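# Lift orange microphone off stand, lay it on table

## Task

Remove the orange microphone from its stand and set it down on an empty area of the table, where it must rest motionless without contacting any other object there. At the finish every other microphone must still sit in the holder of its own stand, and all stands must be standing upright on the table. No stand may tilt strongly while its own microphone is touching it. The task can fail if the gripper releases the orange microphone while it is moving quickly, or if the microphone drops or slides downward by more than a few centimetres in total. Anything that stays in place only because the robot is holding it at the end does not count.

## Robot and tools

Robot: two 6-joint arms, left_arm and right_arm, each ending in a two-finger gripper. In every row and every per-joint list, each arm's joints are ordered waist, shoulder, elbow, wrist pitch, wrist yaw, wrist roll. Waist and wrist roll use the opposite sign from the URDF, and the listed ranges use URDF signs, so flip and swap those two ranges (a URDF range of -0.5 to 2.0 becomes -2.0 to 0.5 in your numbers). Ranges (URDF signs): waist -2.618 to 3.054, shoulder 0.000 to 3.142, elbow 0.000 to 3.142, wrist pitch -1.571 to 1.571, wrist yaw -1.571 to 1.571, wrist roll -2.094 to 2.094. A real end stop may sit up to 0.036 rad either side of the listed value.

Frame: a single world frame for both arms. Origin on the table surface midway between the arms; +x points out over the table, +z up, left_arm sits toward +y. The names left/right do not correspond to image sides. Positions are in metres, orientations as quaternions wxyz. end_effector_position is the point between the finger pads, roughly 1 cm short of the fingertips; the fingers extend along the gripper's +z and separate along its y. Reported hand positions can be somewhat wrong, especially far from the base.

execute_actions(actions): actions is a list (0 to 15) of actions; each action is a list of up to 15 rows; each row runs one control step of 1/30 s, and if fewer than 15 rows are given the final row repeats until 15 steps pass. Every row is one list of 14 numbers in [-1, 1] covering both arms: left_arm's 6 joint values then its opening, then right_arm's 6 joint values then its opening. Joint values are offsets, not poses: they are measured from that arm's angles at the start of the current action (not from the previous row); for a call's first action, from the latest reported angles. Scale: 1.0 equals 1.202 rad for waist, 1.258 shoulder, 1.238 elbow, 2.073 wrist pitch, 2.022 for wrist yaw and for wrist roll. Opening is absolute: +1 fully open, -1 closed. If an action would take a joint more than 0.036 rad beyond its range end, that action is rejected for both arms; a malformed action, or a first action failing this check, rejects the entire call. Joints driven into their real end stop get clipped there, and the result then reports "joint sent to its limit" (its absence does not prove more room exists). An empty list just returns state and images.

move(target, speed, blocking): target is one 14-number row as above; its joint values are offsets from the Joint positions in the most recent result that listed them. Finger values are applied immediately. speed (rad/s, 0.01 to 2, default 0.5) caps the joint with the longest path; all joints progress in lockstep, so the hand traces a curve. Paths last 0.5 to 10 s and do not avoid obstacles or the other arm. With blocking=false you get a result after 0.5 s; then call wait(0) to check, or stop; other moves and rows are refused until the end shows. The result adds a "move:" line: ending (done, off_target, moving, held, fault), limits=held or limits=none, and each arm's joint farthest from target. Faster moves and targets set deeper past contact push harder.

wait(seconds): 0 to 10; arms hold their last command; returns early if a running move ends. stop(): brakes a running move; needs space to brake; fingers keep moving. zoom_image(camera, region): camera is one of cam_head_left, cam_head_right, cam_high, cam_low, cam_left_wrist, cam_right_wrist (each 504x504); region is [x0, y0, x1, y1] in pixels, origin top-left, at most 504 by 504. finished_scene(scene): ends the current scene, given its number; irreversible; the goal must already hold without the robot's help.

Results: a state line per arm (position and quaternion), Joint positions and Joint velocities per arm (rad, rad/s, then finger gap in m and m/s; 0.094 m is fully open), Joint targets (angles joints are currently driven toward), grip_measured (measured opening on the command scale), joint torques, and images. "joint command not followed" means a clearance check altered or blocked joint targets on some steps. Camera calibration (intrinsics and world-to-camera poses) is supplied and may be slightly off.

Motion limits: each step, a joint's target stays within a fixed lead of its measured angle (0.202 rad waist, 0.258 shoulder, 0.238 elbow, 0.573 wrist pitch, 0.522 wrist yaw and roll), and joint targets are scaled back if they would place the gripper over 70 mm from where it is. Large changes therefore span several actions; resend any unfinished remainder. Arms can sag under zero offsets: send offsets back to the wanted angles, then zeros, correcting if a joint still falls short.

Gripping: to hold, command an opening below grip_measured, about 0.03 lower for a firm grip. Readings may be off by about 1 mm. Pad force tops out near 50 to 62 N.

Heat: sustained load warms motors. MOTOR HOT appears at 75 °C; 90 °C stops that arm for 10 s; 100 °C makes the arm and gripper go limp. These report OVER-TEMPERATURE FAULT.

Avoid: arms hitting or pressing each other, knocking anything off the table, tipping stands, dropping or flinging the microphone, releasing it while moving, and hard shoves. Loose objects may occasionally be nudged by outside pushes. The simulation keeps running while you compose replies, with the robot holding its last command.

Each tool is called after "Emit:" by a JSON object that holds its "name" and its "arguments", one argument or row to a line.

## Session

Emit:
{"name": "execute_actions", "arguments": {
  "actions": []
}}

Scene clock: 0.00 s.
left_arm: end_effector_position=(+0.0304, +0.5794, +0.3323) grip_measured=+1.000 end_effector_quat_wxyz=(-0.142, -0.165, +0.639, +0.738) | right_arm: end_effector_position=(+0.1821, -0.0185, +0.1679) grip_measured=+1.000 end_effector_quat_wxyz=(-0.211, +0.947, -0.204, -0.127)
Joint names: [waist, shoulder, elbow, wrist pitch, wrist yaw, wrist roll]
Joint positions: left_arm=[-0.683  1.064  0.536  0.991 -1.277 -1.954  0.094] | right_arm=[-0.823  1.726  1.535 -1.093 -0.413  1.753  0.094]
Joint velocities: left_arm=[-0.002 -0.027 -0.012 -0.037  0.007  0.051  0.   ] | right_arm=[-0.017 -0.012  0.012 -0.022 -0.022  0.037  0.   ]
Joint torques (N m, as the arm reports them, + toward a larger Joint positions number): no reading
Motor temperatures (°C, as the motors report them): left_arm=[27 34 30 30 27 27] | right_arm=[28 31 27 31 30 27]
Joint targets: left_arm=[-0.683 1.057 0.547 0.997 -1.272 -1.947] | right_arm=[-0.823 1.723 1.538 -1.102 -0.421 1.752]
camera_calibration (this result's frames):
cam_left_wrist: T_world_to_cam=[[0.223208, 0.282951, -0.9328, 0.137944], [-0.548414, -0.754676, -0.360149, 0.61842], [-0.805866, 0.591949, -0.0132753, -0.182941], [0, 0, 0, 1]] pos_world=[0.160934, 0.535967, 0.348969]
cam_right_wrist: T_world_to_cam=[[0.545441, 0.760479, 0.352371, -0.155033], [0.788119, -0.608432, 0.0931616, -0.132554], [0.285241, 0.226896, -0.931212, 0.227038], [0, 0, 0, 1]] pos_world=[0.124269, -0.0142644, 0.278399]

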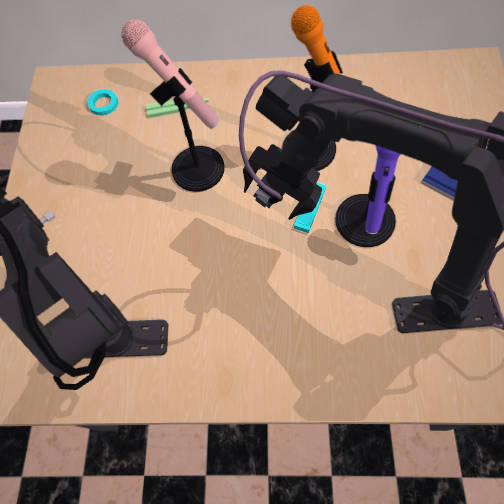

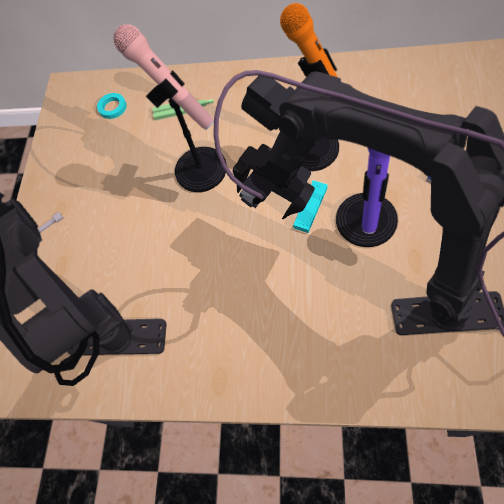

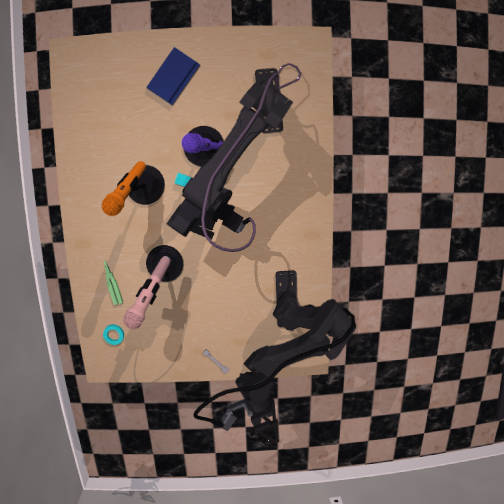

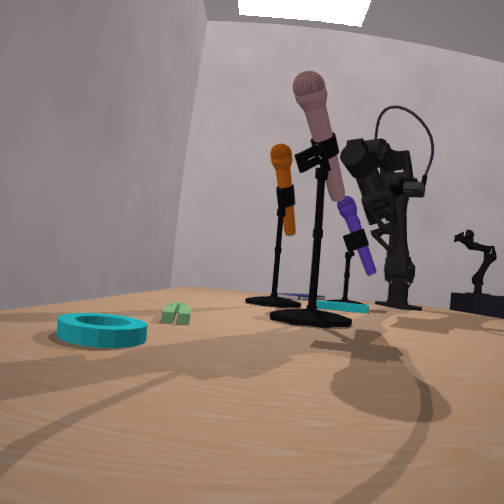

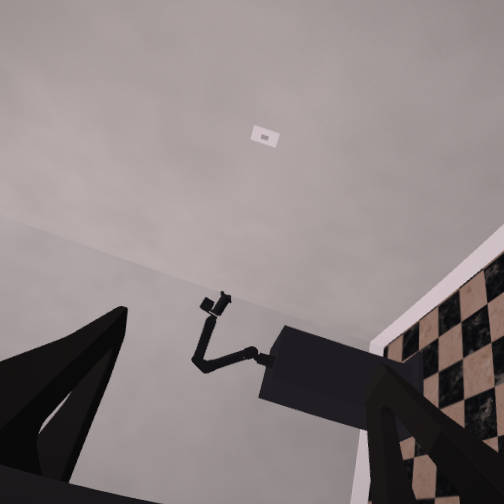

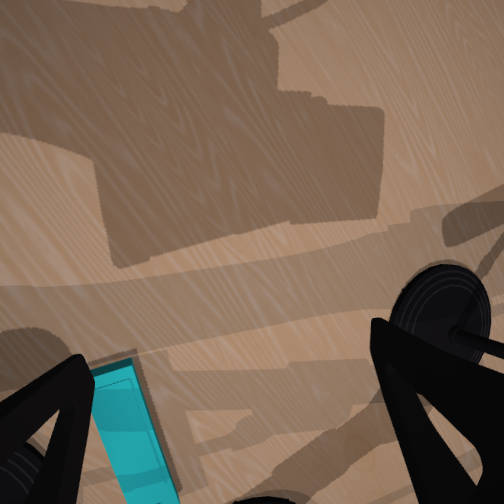

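Emit:
{"name": "move", "arguments": {
  "target": [0.3,0,0.5,-1,0.63,0.966,-1,0,-0.22,0.16,0.11,0.204,-0.867,1],
  "speed": 1.2
}}

Emit:
{"name": "move", "arguments": {
  "target": [0.91,0,0,0,0,0,-1,0.306,0,0,0,0,0,1],
  "speed": 1
}}

Emit:
{"name": "move", "arguments": {
  "target": [0,0.8,0.43,0.23,0,0,-1,0,0,0,0,0,0,1],
  "speed": 0.8
}}

Scene clock: 16.70 s.
left_arm: end_effector_position=(+0.2043, +0.3861, +0.2146) grip_measured=-0.978 end_effector_quat_wxyz=(+0.271, -0.167, +0.946, +0.056) | right_arm: end_effector_position=(+0.2609, -0.0313, +0.3570) grip_measured=+1.000 end_effector_quat_wxyz=(+0.413, -0.392, +0.797, +0.204)
Joint names: [waist, shoulder, elbow, wrist pitch, wrist yaw, wrist roll]
Joint positions: left_arm=[-0.331  1.064  1.128 -1.073 -0.012 -0.01   0.001] | right_arm=[-0.823  1.464  1.715 -0.865 -0.009  0.006  0.094]
Joint velocities: left_arm=[ 0.007  0.002 -0.017  0.007  0.066  0.095  0.   ] | right_arm=[-0.002  0.002 -0.012  0.007 -0.022 -0.007  0.   ]
Joint torques (N m, as the arm reports them, + toward a larger Joint positions number): left_arm=[ 0.71 -2.07  8.47  1.14  0.11  0.11] | right_arm=[-0.07 -6.35  8.67  1.64  0.1  -0.05]
Motor temperatures (°C, as the motors report them): left_arm=[27 34 33 31 27 27] | right_arm=[28 35 30 32 30 27]
Joint targets: left_arm=[-0.323 1.064 1.155 -1.082 -0.003 -0.001] | right_arm=[-0.823 1.449 1.733 -0.865 -0.000 -0.000]
move: off_target (left_arm); limits=none; left_arm: farthest joint: the elbow, 0.027 radians from its target (0.619 radians at the start); right_arm: farthest joint: the elbow, 0.018 radians from its target (0.198 radians at the start)
camera_calibration (this result's frames):
cam_left_wrist: T_world_to_cam=[[0.562088, -0.82188, 0.0925753, 0.181333], [-0.823128, -0.566814, -0.0343818, 0.439206], [0.0807307, -0.0568757, -0.995112, 0.35014], [0, 0, 0, 1]] pos_world=[0.231331, 0.417897, 0.346742]
cam_right_wrist: T_world_to_cam=[[0.721015, -0.689927, -0.0643318, -0.197345], [-0.642553, -0.63097, -0.434744, 0.340884], [0.25935, 0.354794, -0.898253, 0.382607], [0, 0, 0, 1]] pos_world=[0.262096, -0.0568129, 0.47918]

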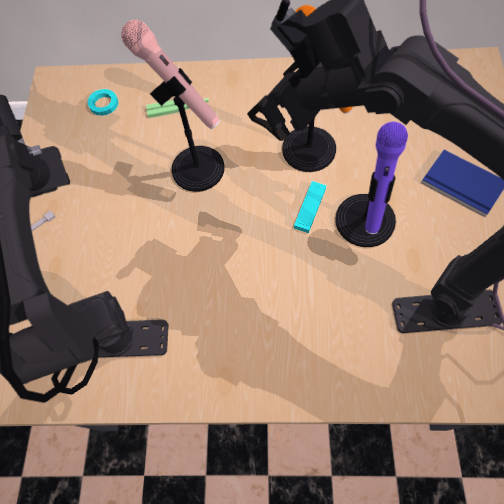

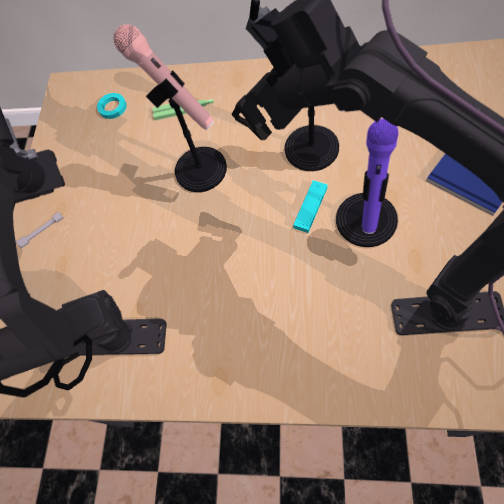

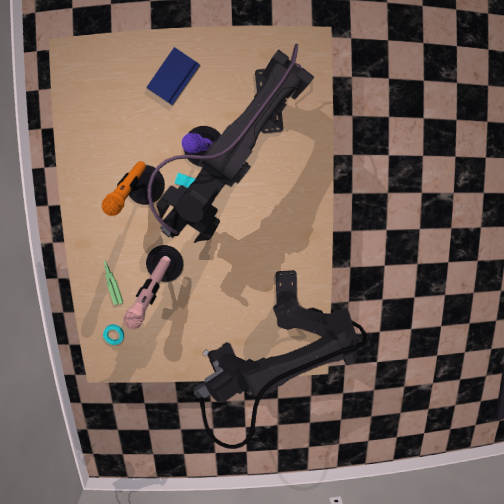

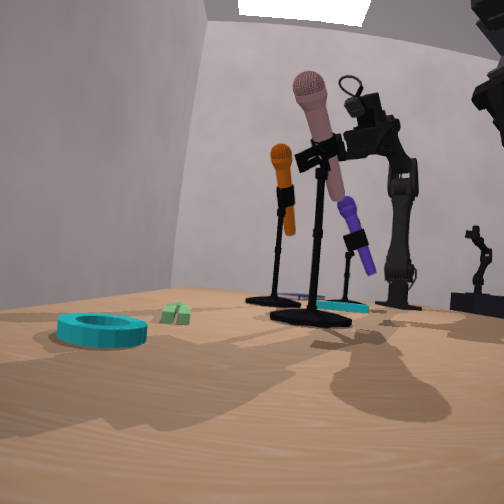

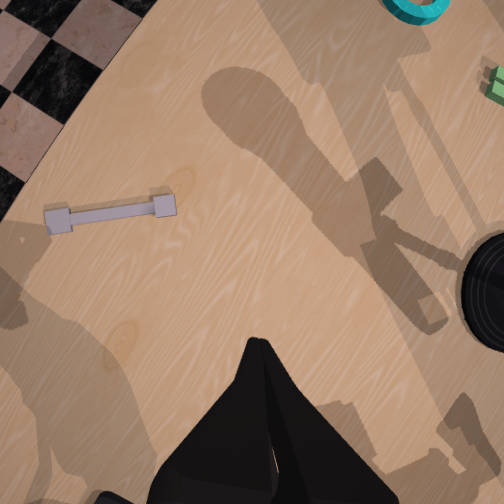

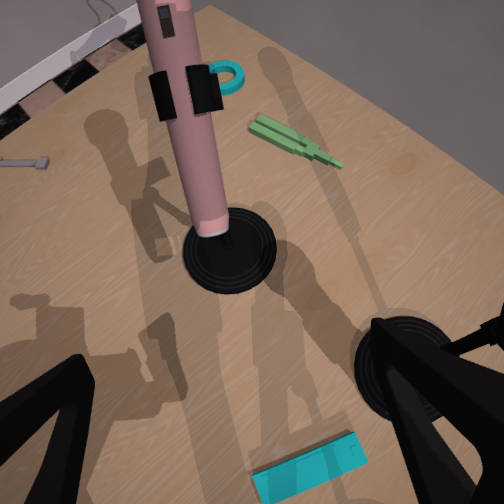

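Scene clock: 18.27 s.
left_arm: end_effector_position=(+0.1563, +0.1166, +0.2146) grip_measured=-0.978 end_effector_quat_wxyz=(+0.261, +0.346, +0.896, -0.093) | right_arm: end_effector_position=(+0.3611, -0.1436, +0.3570) grip_measured=+1.000 end_effector_quat_wxyz=(+0.443, -0.242, +0.854, +0.126)
Joint names: [waist, shoulder, elbow, wrist pitch, wrist yaw, wrist roll]
Joint positions: left_arm=[ 0.755  1.064  1.128 -1.073 -0.012 -0.01   0.001] | right_arm=[-0.46   1.464  1.715 -0.865 -0.01   0.006  0.094]
Joint velocities: left_arm=[-0.002 -0.012  0.012  0.066 -0.037 -0.051 -0.001] | right_arm=[ 0.002  0.012 -0.007  0.037 -0.066  0.051  0.   ]
Joint torques (N m, as the arm reports them, + toward a larger Joint positions number): left_arm=[ 0.68 -2.07  6.21  1.23  0.01  0.  ] | right_arm=[ 0.48 -5.27  7.22  1.64  0.01 -0.01]
Motor temperatures (°C, as the motors report them): left_arm=[27 34 33 31 27 27] | right_arm=[28 35 30 32 30 27]
Joint targets: left_arm=[0.763 1.064 1.128 -1.073 -0.013 -0.010] | right_arm=[-0.455 1.464 1.715 -0.865 -0.009 0.006]
move: done; limits=none; left_arm: farthest joint: the waist, 0.008 radians from its target (1.094 radians at the start); right_arm: farthest joint: the waist, 0.005 radians from its target (0.368 radians at the start)
camera_calibration (this result's frames):
cam_left_wrist: T_world_to_cam=[[-0.465598, -0.880075, 0.0931991, 0.154074], [-0.884898, 0.464525, -0.0342234, 0.136325], [-0.0131741, -0.0984061, -0.995059, 0.358191], [0, 0, 0, 1]] pos_world=[0.197089, 0.107518, 0.346728]
cam_right_wrist: T_world_to_cam=[[0.42952, -0.900747, -0.06455, -0.272004], [-0.824585, -0.362049, -0.434719, 0.438747], [0.368202, 0.239948, -0.89825, 0.340665], [0, 0, 0, 1]] pos_world=[0.353181, -0.167901, 0.479176]

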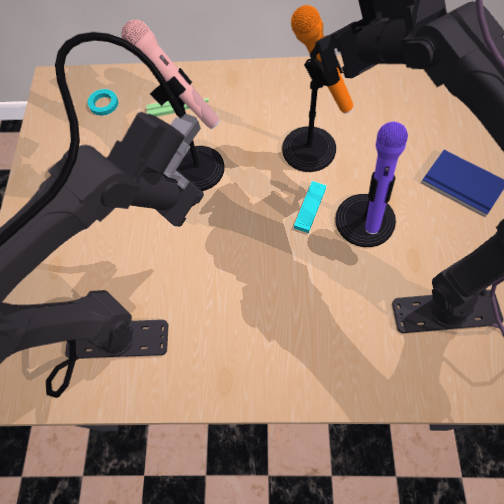

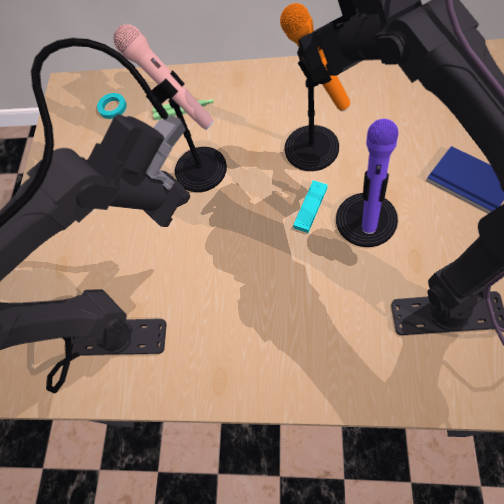

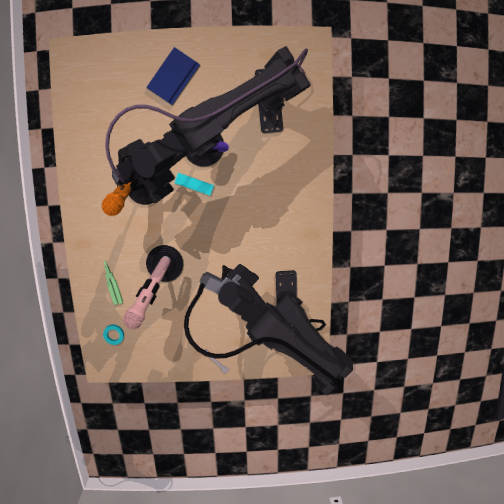

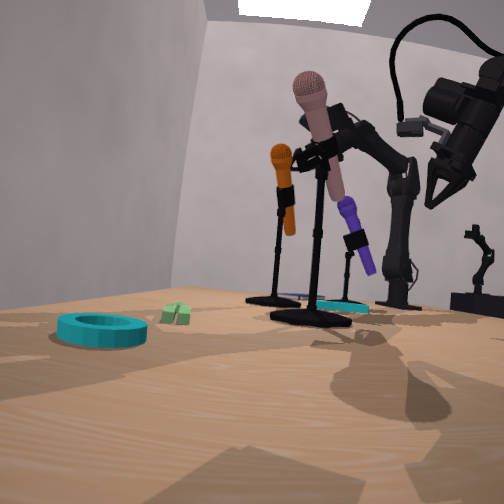

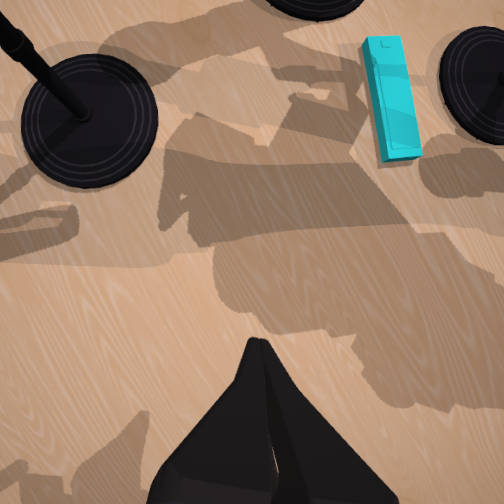

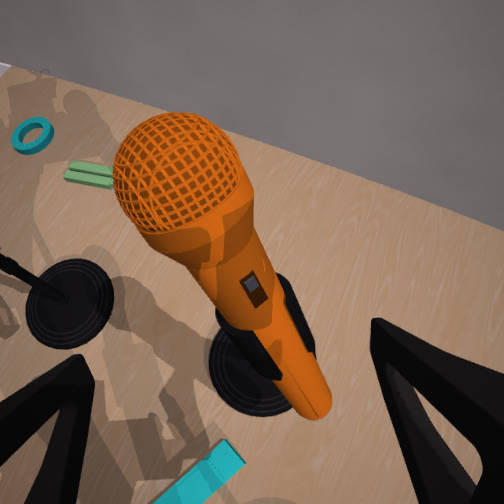

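Scene clock: 20.27 s.
left_arm: end_effector_position=(+0.3446, -0.0523, +0.0780) grip_measured=-0.978 end_effector_quat_wxyz=(+0.237, +0.349, +0.903, -0.083) | right_arm: end_effector_position=(+0.3611, -0.1436, +0.3570) grip_measured=+1.000 end_effector_quat_wxyz=(+0.443, -0.242, +0.854, +0.126)
Joint names: [waist, shoulder, elbow, wrist pitch, wrist yaw, wrist roll]
Joint positions: left_arm=[ 0.755  2.087  1.635 -0.61  -0.012 -0.01   0.001] | right_arm=[-0.46   1.464  1.715 -0.865 -0.01   0.006  0.094]
Joint velocities: left_arm=[ 0.007  0.017 -0.007 -0.022 -0.022 -0.037 -0.001] | right_arm=[-0.002 -0.007  0.007 -0.007 -0.022  0.022  0.   ]
Joint torques (N m, as the arm reports them, + toward a larger Joint positions number): left_arm=[  0.03 -12.82   8.47   1.26   0.02   0.  ] | right_arm=[-0.06 -5.26  7.22  1.64  0.   -0.01]
Motor temperatures (°C, as the motors report them): left_arm=[27 35 33 32 27 27] | right_arm=[28 35 30 33 30 27]
Joint targets: left_arm=[0.755 2.071 1.661 -0.596 -0.012 -0.010] | right_arm=[-0.460 1.464 1.715 -0.865 -0.010 0.006]
move: off_target (left_arm); limits=none; left_arm: farthest joint: the elbow, 0.026 radians from its target (0.532 radians at the start); right_arm: farthest joint: the waist, 0.000 radians from its target (0.000 radians at the start)
camera_calibration (this result's frames):
cam_left_wrist: T_world_to_cam=[[-0.46215, -0.883168, 0.0801985, 0.105513], [-0.88523, 0.464822, 0.0175464, 0.372757], [-0.0527745, -0.0628851, -0.996624, 0.22374], [0, 0, 0, 1]] pos_world=[0.390547, -0.0660104, 0.207982]
cam_right_wrist: T_world_to_cam=[[0.42952, -0.900747, -0.06455, -0.272004], [-0.824585, -0.362049, -0.434719, 0.438747], [0.368202, 0.239948, -0.89825, 0.340665], [0, 0, 0, 1]] pos_world=[0.353181, -0.167901, 0.479176]

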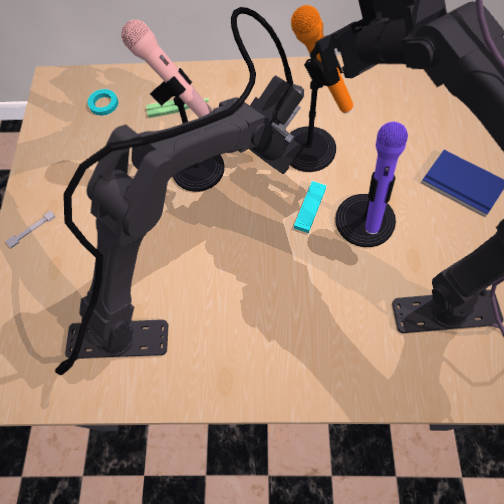

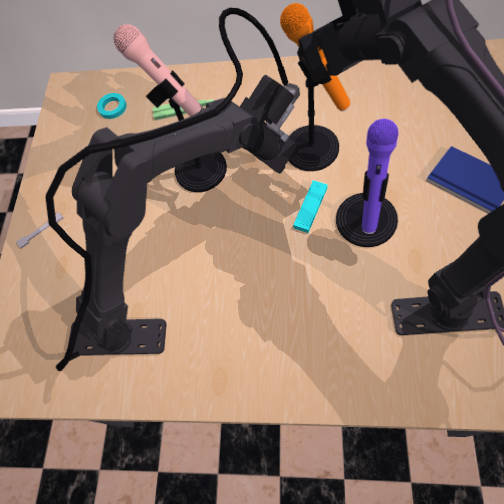

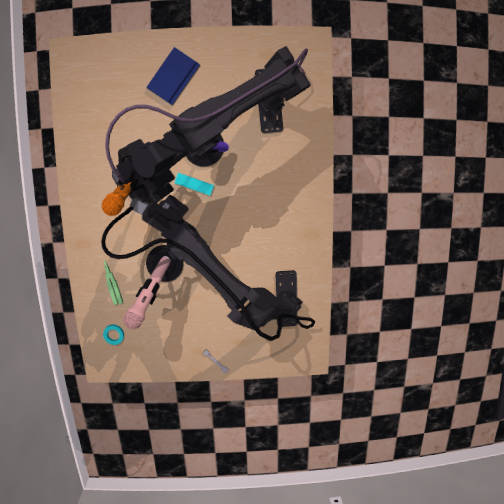

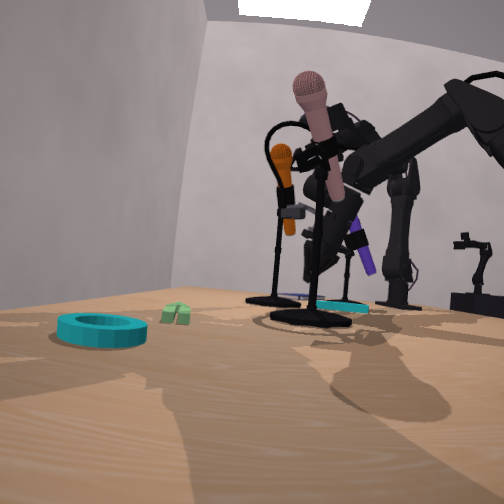

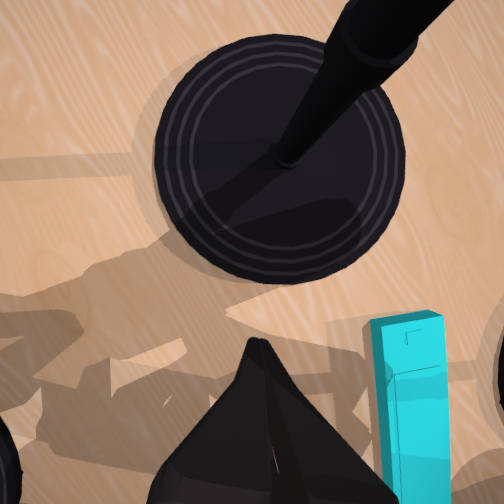

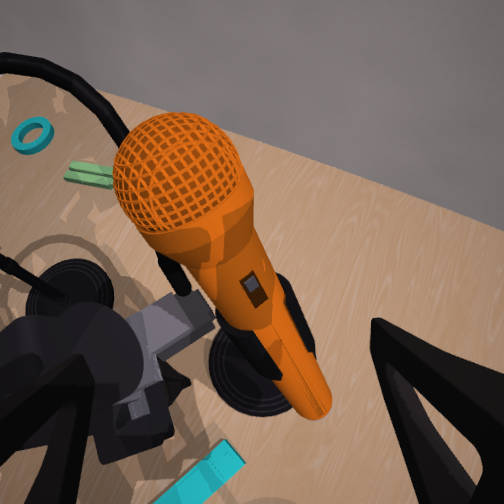

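Emit:
{"name": "move", "arguments": {
  "target": [0,0.06,-0.21,0.44,0,0,1,0,0.1,-0.04,0.085,0,0.15,1],
  "speed": 0.4
}}

Scene clock: 28.50 s.
left_arm: end_effector_position=(+0.4075, -0.1088, +0.0897) grip_measured=+1.000 end_effector_quat_wxyz=(+0.481, +0.308, +0.801, -0.176) | right_arm: end_effector_position=(+0.4030, -0.1184, +0.3281) grip_measured=+1.000 end_effector_quat_wxyz=(+0.467, -0.363, +0.804, +0.060)
Joint names: [waist, shoulder, elbow, wrist pitch, wrist yaw, wrist roll]
Joint positions: left_arm=[ 0.755  2.163  1.381  0.288 -0.012 -0.01   0.094] | right_arm=[-0.46   1.579  1.678 -0.691 -0.01   0.303  0.094]
Joint velocities: left_arm=[ 0.002  0.012 -0.017 -0.051  0.081  0.037  0.   ] | right_arm=[ 0.022  0.027  0.002 -0.051 -0.051  0.007  0.   ]
Joint torques (N m, as the arm reports them, + toward a larger Joint positions number): left_arm=[  0.01 -11.97   5.73   1.88   0.02   0.  ] | right_arm=[-0.07 -5.76  6.64  1.67  0.    0.05]
Motor temperatures (°C, as the motors report them): left_arm=[27 40 34 32 27 27] | right_arm=[28 35 30 34 30 27]
Joint targets: left_arm=[0.755 2.163 1.375 0.302 -0.012 -0.010] | right_arm=[-0.460 1.589 1.666 -0.689 -0.010 0.309]
move: done; limits=none; left_arm: farthest joint: the wrist pitch, 0.015 radians from its target (0.912 radians at the start); right_arm: farthest joint: the elbow, 0.012 radians from its target (0.050 radians at the start)
camera_calibration (this result's frames):
cam_left_wrist: T_world_to_cam=[[-0.523043, -0.828548, 0.199837, 0.103824], [-0.778801, 0.369357, -0.506995, 0.44782], [0.346259, -0.420813, -0.838464, 0.0194284], [0, 0, 0, 1]] pos_world=[0.39634, -0.0712068, 0.222585]
cam_right_wrist: T_world_to_cam=[[0.565873, -0.804827, 0.178998, -0.392698], [-0.678623, -0.577948, -0.453263, 0.391544], [0.46825, 0.135017, -0.873219, 0.232191], [0, 0, 0, 1]] pos_world=[0.379204, -0.121112, 0.450518]

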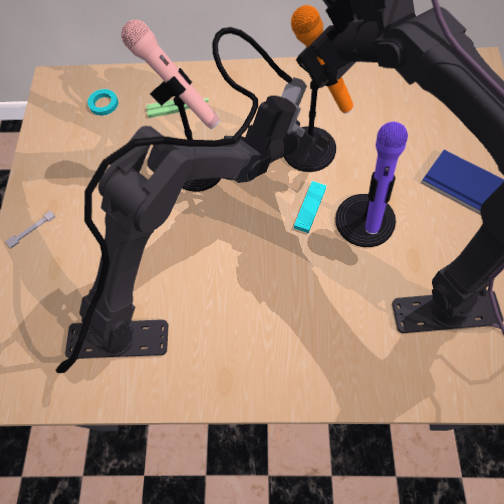

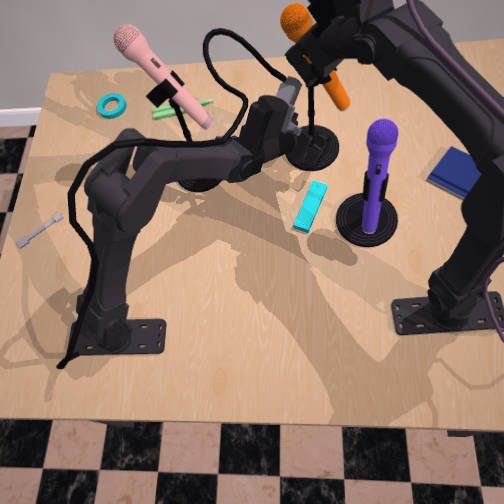

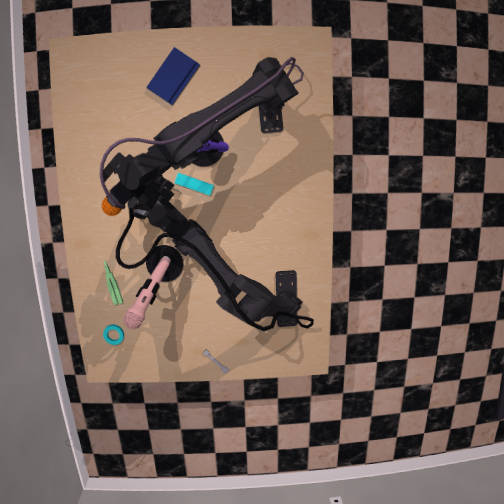

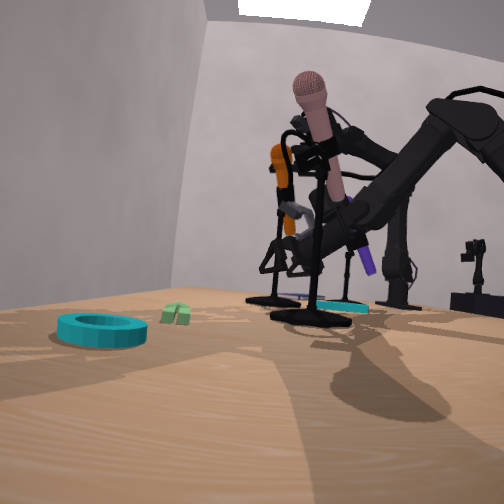

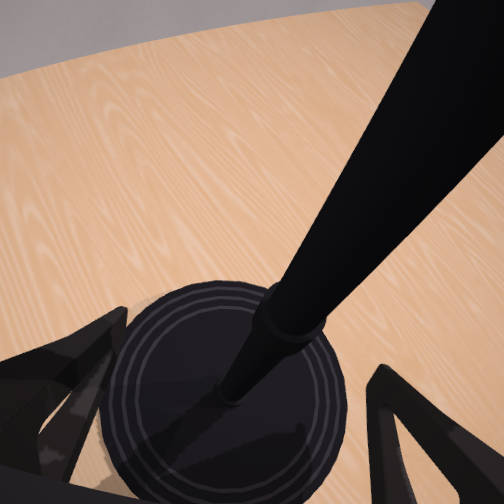

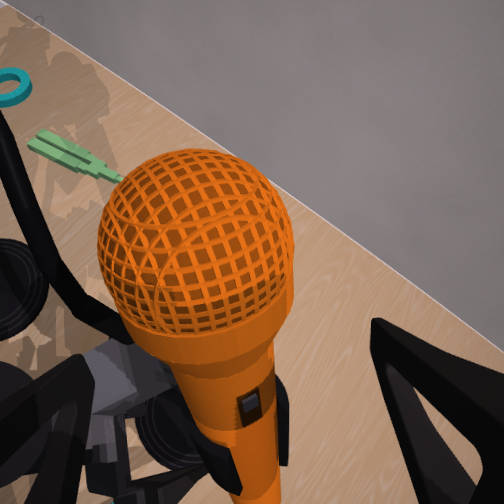

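Emit:
{"name": "move", "arguments": {
  "target": [0.01,0.065,0.09,-0.005,0,0,1,0,0.085,0.07,0.01,0,0,1],
  "speed": 0.15
}}

Emit:
{"name": "move", "arguments": {
  "target": [0,0,0,0,0,0,-0.85,0,0,0,0,0,0,1]
}}

Scene clock: 33.03 s.
left_arm: end_effector_position=(+0.4213, -0.1203, +0.0792) grip_measured=+1.000 end_effector_quat_wxyz=(+0.482, +0.303, +0.802, -0.178) | right_arm: end_effector_position=(+0.4255, -0.1049, +0.3164) grip_measured=+1.000 end_effector_quat_wxyz=(+0.461, -0.365, +0.807, +0.059)
Joint names: [waist, shoulder, elbow, wrist pitch, wrist yaw, wrist roll]
Joint positions: left_arm=[ 0.755  2.242  1.465  0.286 -0.015  0.001  0.094] | right_arm=[-0.46   1.675  1.742 -0.67  -0.01   0.303  0.094]
Joint velocities: left_arm=[-0.012 -0.017 -0.022  0.022 -0.066 -0.037  0.   ] | right_arm=[ 0.002  0.012 -0.007 -0.081 -0.066  0.066  0.   ]
Joint torques (N m, as the arm reports them, + toward a larger Joint positions number): left_arm=[  1.   -12.34   8.53   1.66   0.06  -0.11] | right_arm=[-0.06 -6.69  9.57  1.65  0.   -0.01]
Motor temperatures (°C, as the motors report them): left_arm=[27 41 34 33 27 27] | right_arm=[28 35 30 35 30 27]
Joint targets: left_arm=[0.767 2.245 1.493 0.277 -0.012 -0.010] | right_arm=[-0.460 1.686 1.765 -0.670 -0.010 0.303]
move: off_target (left_arm, right_arm); limits=none; left_arm: farthest joint: the elbow, 0.027 radians from its target (0.111 radians at the start); right_arm: farthest joint: the elbow, 0.023 radians from its target (0.087 radians at the start)
camera_calibration (this result's frames):
cam_left_wrist: T_world_to_cam=[[-0.516019, -0.831034, 0.207622, 0.0997068], [-0.782853, 0.359166, -0.508075, 0.458018], [0.347657, -0.424714, -0.835914, -0.000282621], [0, 0, 0, 1]] pos_world=[0.41011, -0.0817651, 0.21177]
cam_right_wrist: T_world_to_cam=[[0.567887, -0.803535, 0.178428, -0.393006], [-0.683112, -0.581028, -0.442453, 0.407472], [0.459198, 0.129377, -0.878862, 0.21469], [0, 0, 0, 1]] pos_world=[0.402947, -0.106818, 0.439093]

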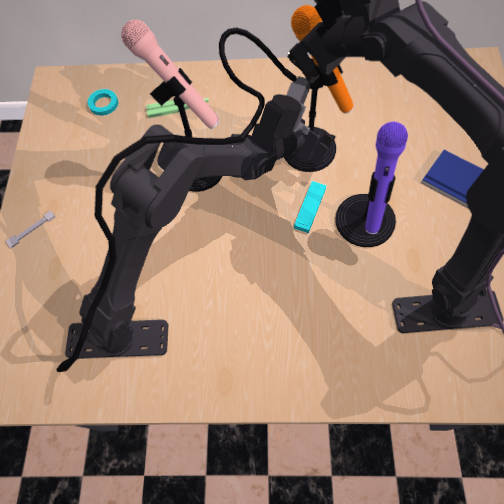

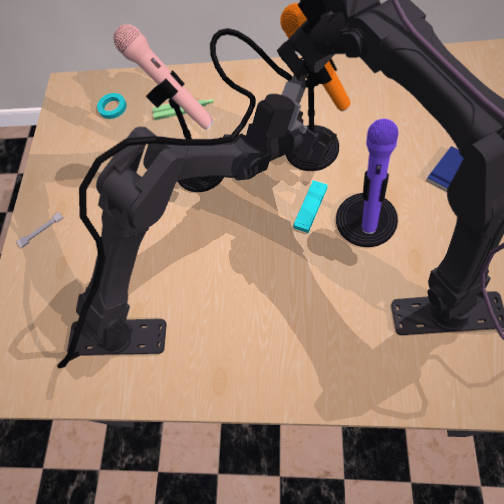

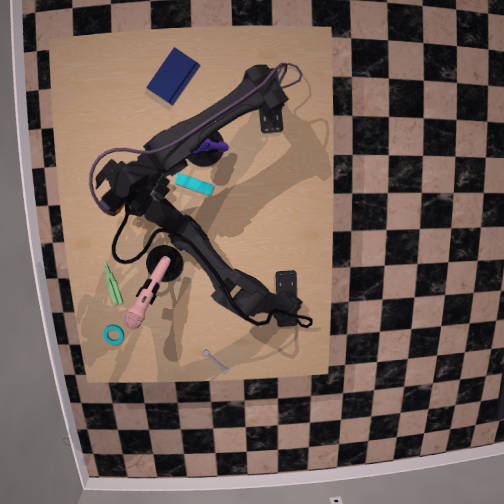

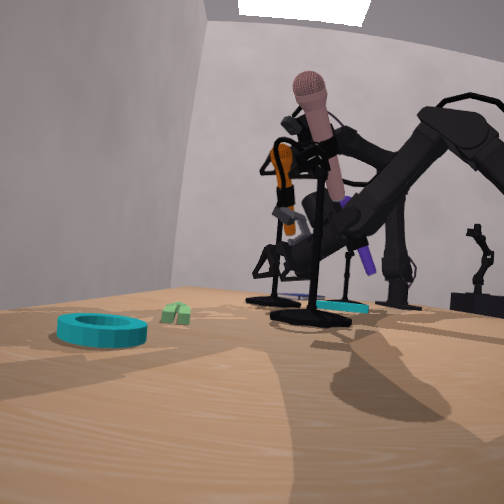

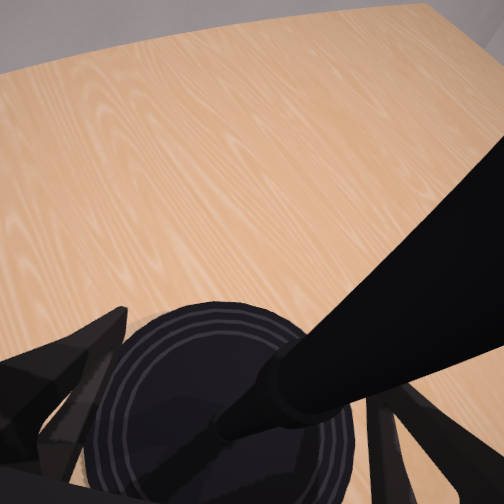

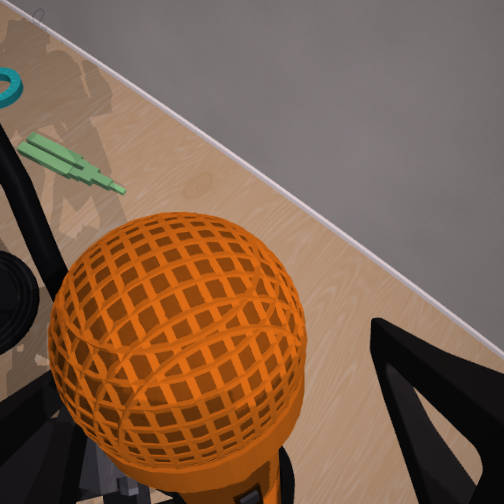

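Scene clock: 33.60 s.
left_arm: end_effector_position=(+0.4213, -0.1203, +0.0792) grip_measured=-0.796 end_effector_quat_wxyz=(+0.481, +0.297, +0.805, -0.182) | right_arm: end_effector_position=(+0.4255, -0.1049, +0.3164) grip_measured=+1.000 end_effector_quat_wxyz=(+0.461, -0.365, +0.807, +0.059)
Joint names: [waist, shoulder, elbow, wrist pitch, wrist yaw, wrist roll]
Joint positions: left_arm=[ 0.755  2.242  1.465  0.286 -0.014  0.016  0.01 ] | right_arm=[-0.46   1.675  1.742 -0.67  -0.01   0.303  0.094]
Joint velocities: left_arm=[ 0.012  0.002  0.002 -0.022  0.007  0.007  0.001] | right_arm=[-0.012 -0.002  0.002 -0.007 -0.066  0.022  0.   ]
Joint torques (N m, as the arm reports them, + toward a larger Joint positions number): left_arm=[  0.07 -12.55   6.28   1.75   0.01  -0.16] | right_arm=[-0.06 -7.44  7.69  1.64  0.   -0.01]
Motor temperatures (°C, as the motors report them): left_arm=[27 42 34 33 27 27] | right_arm=[28 35 30 35 30 27]
Joint targets: left_arm=[0.755 2.242 1.465 0.286 -0.015 0.001] | right_arm=[-0.460 1.675 1.742 -0.670 -0.010 0.303]
move: done; limits=none; left_arm: farthest joint: the wrist roll, 0.015 radians from its target (0.000 radians at the start); right_arm: farthest joint: the waist, 0.000 radians from its target (0.000 radians at the start)
camera_calibration (this result's frames):
cam_left_wrist: T_world_to_cam=[[-0.508648, -0.831966, 0.221608, 0.0953482], [-0.78994, 0.348581, -0.504465, 0.459436], [0.342449, -0.431653, -0.834508, 0.000959516], [0, 0, 0, 1]] pos_world=[0.411097, -0.0804103, 0.211441]
cam_right_wrist: T_world_to_cam=[[0.567887, -0.803535, 0.178428, -0.393006], [-0.683112, -0.581028, -0.442453, 0.407472], [0.459198, 0.129377, -0.878862, 0.21469], [0, 0, 0, 1]] pos_world=[0.402947, -0.106818, 0.439093]

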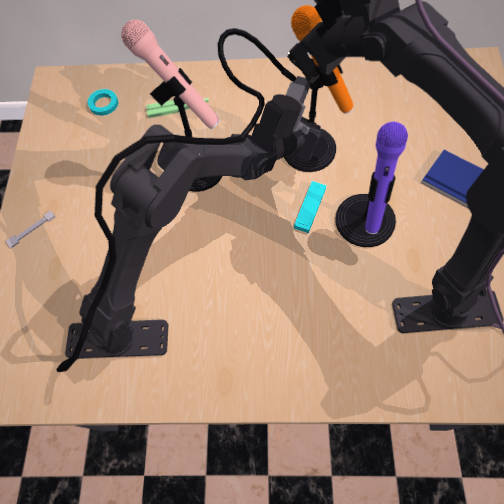

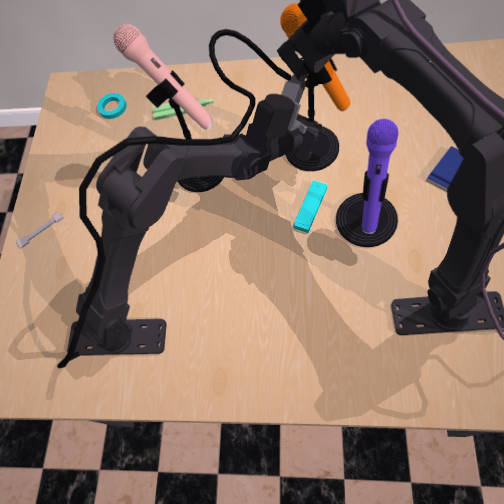

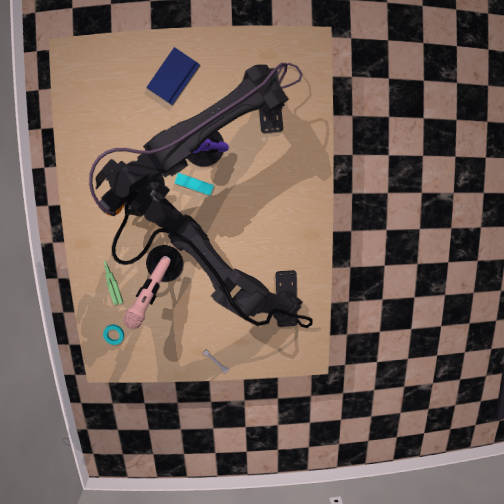

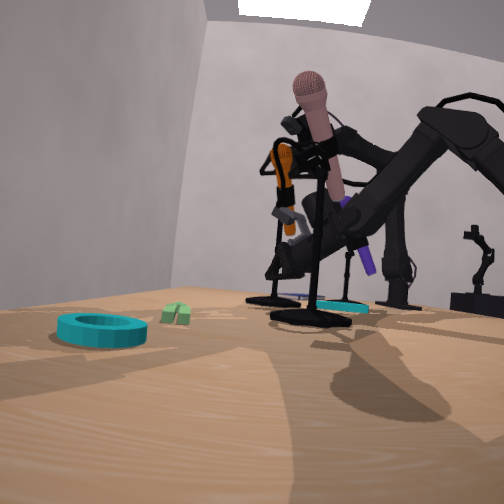

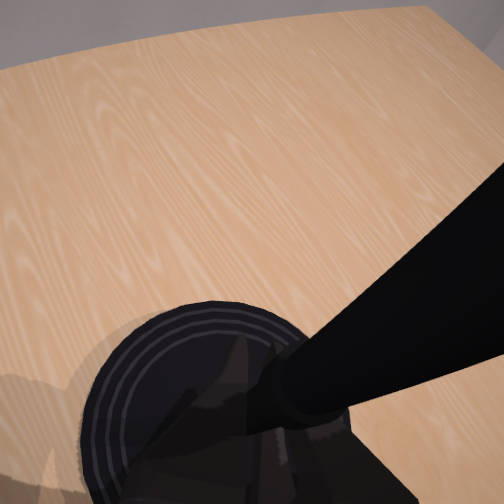

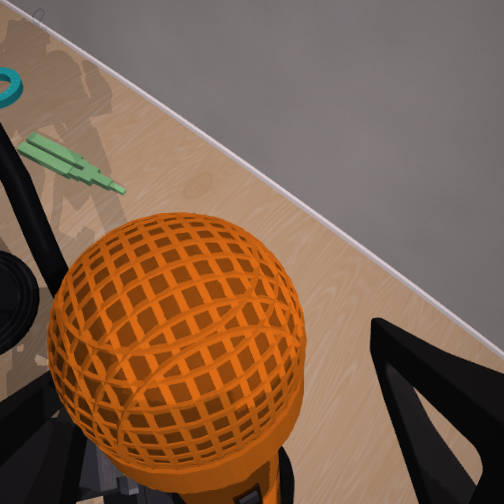

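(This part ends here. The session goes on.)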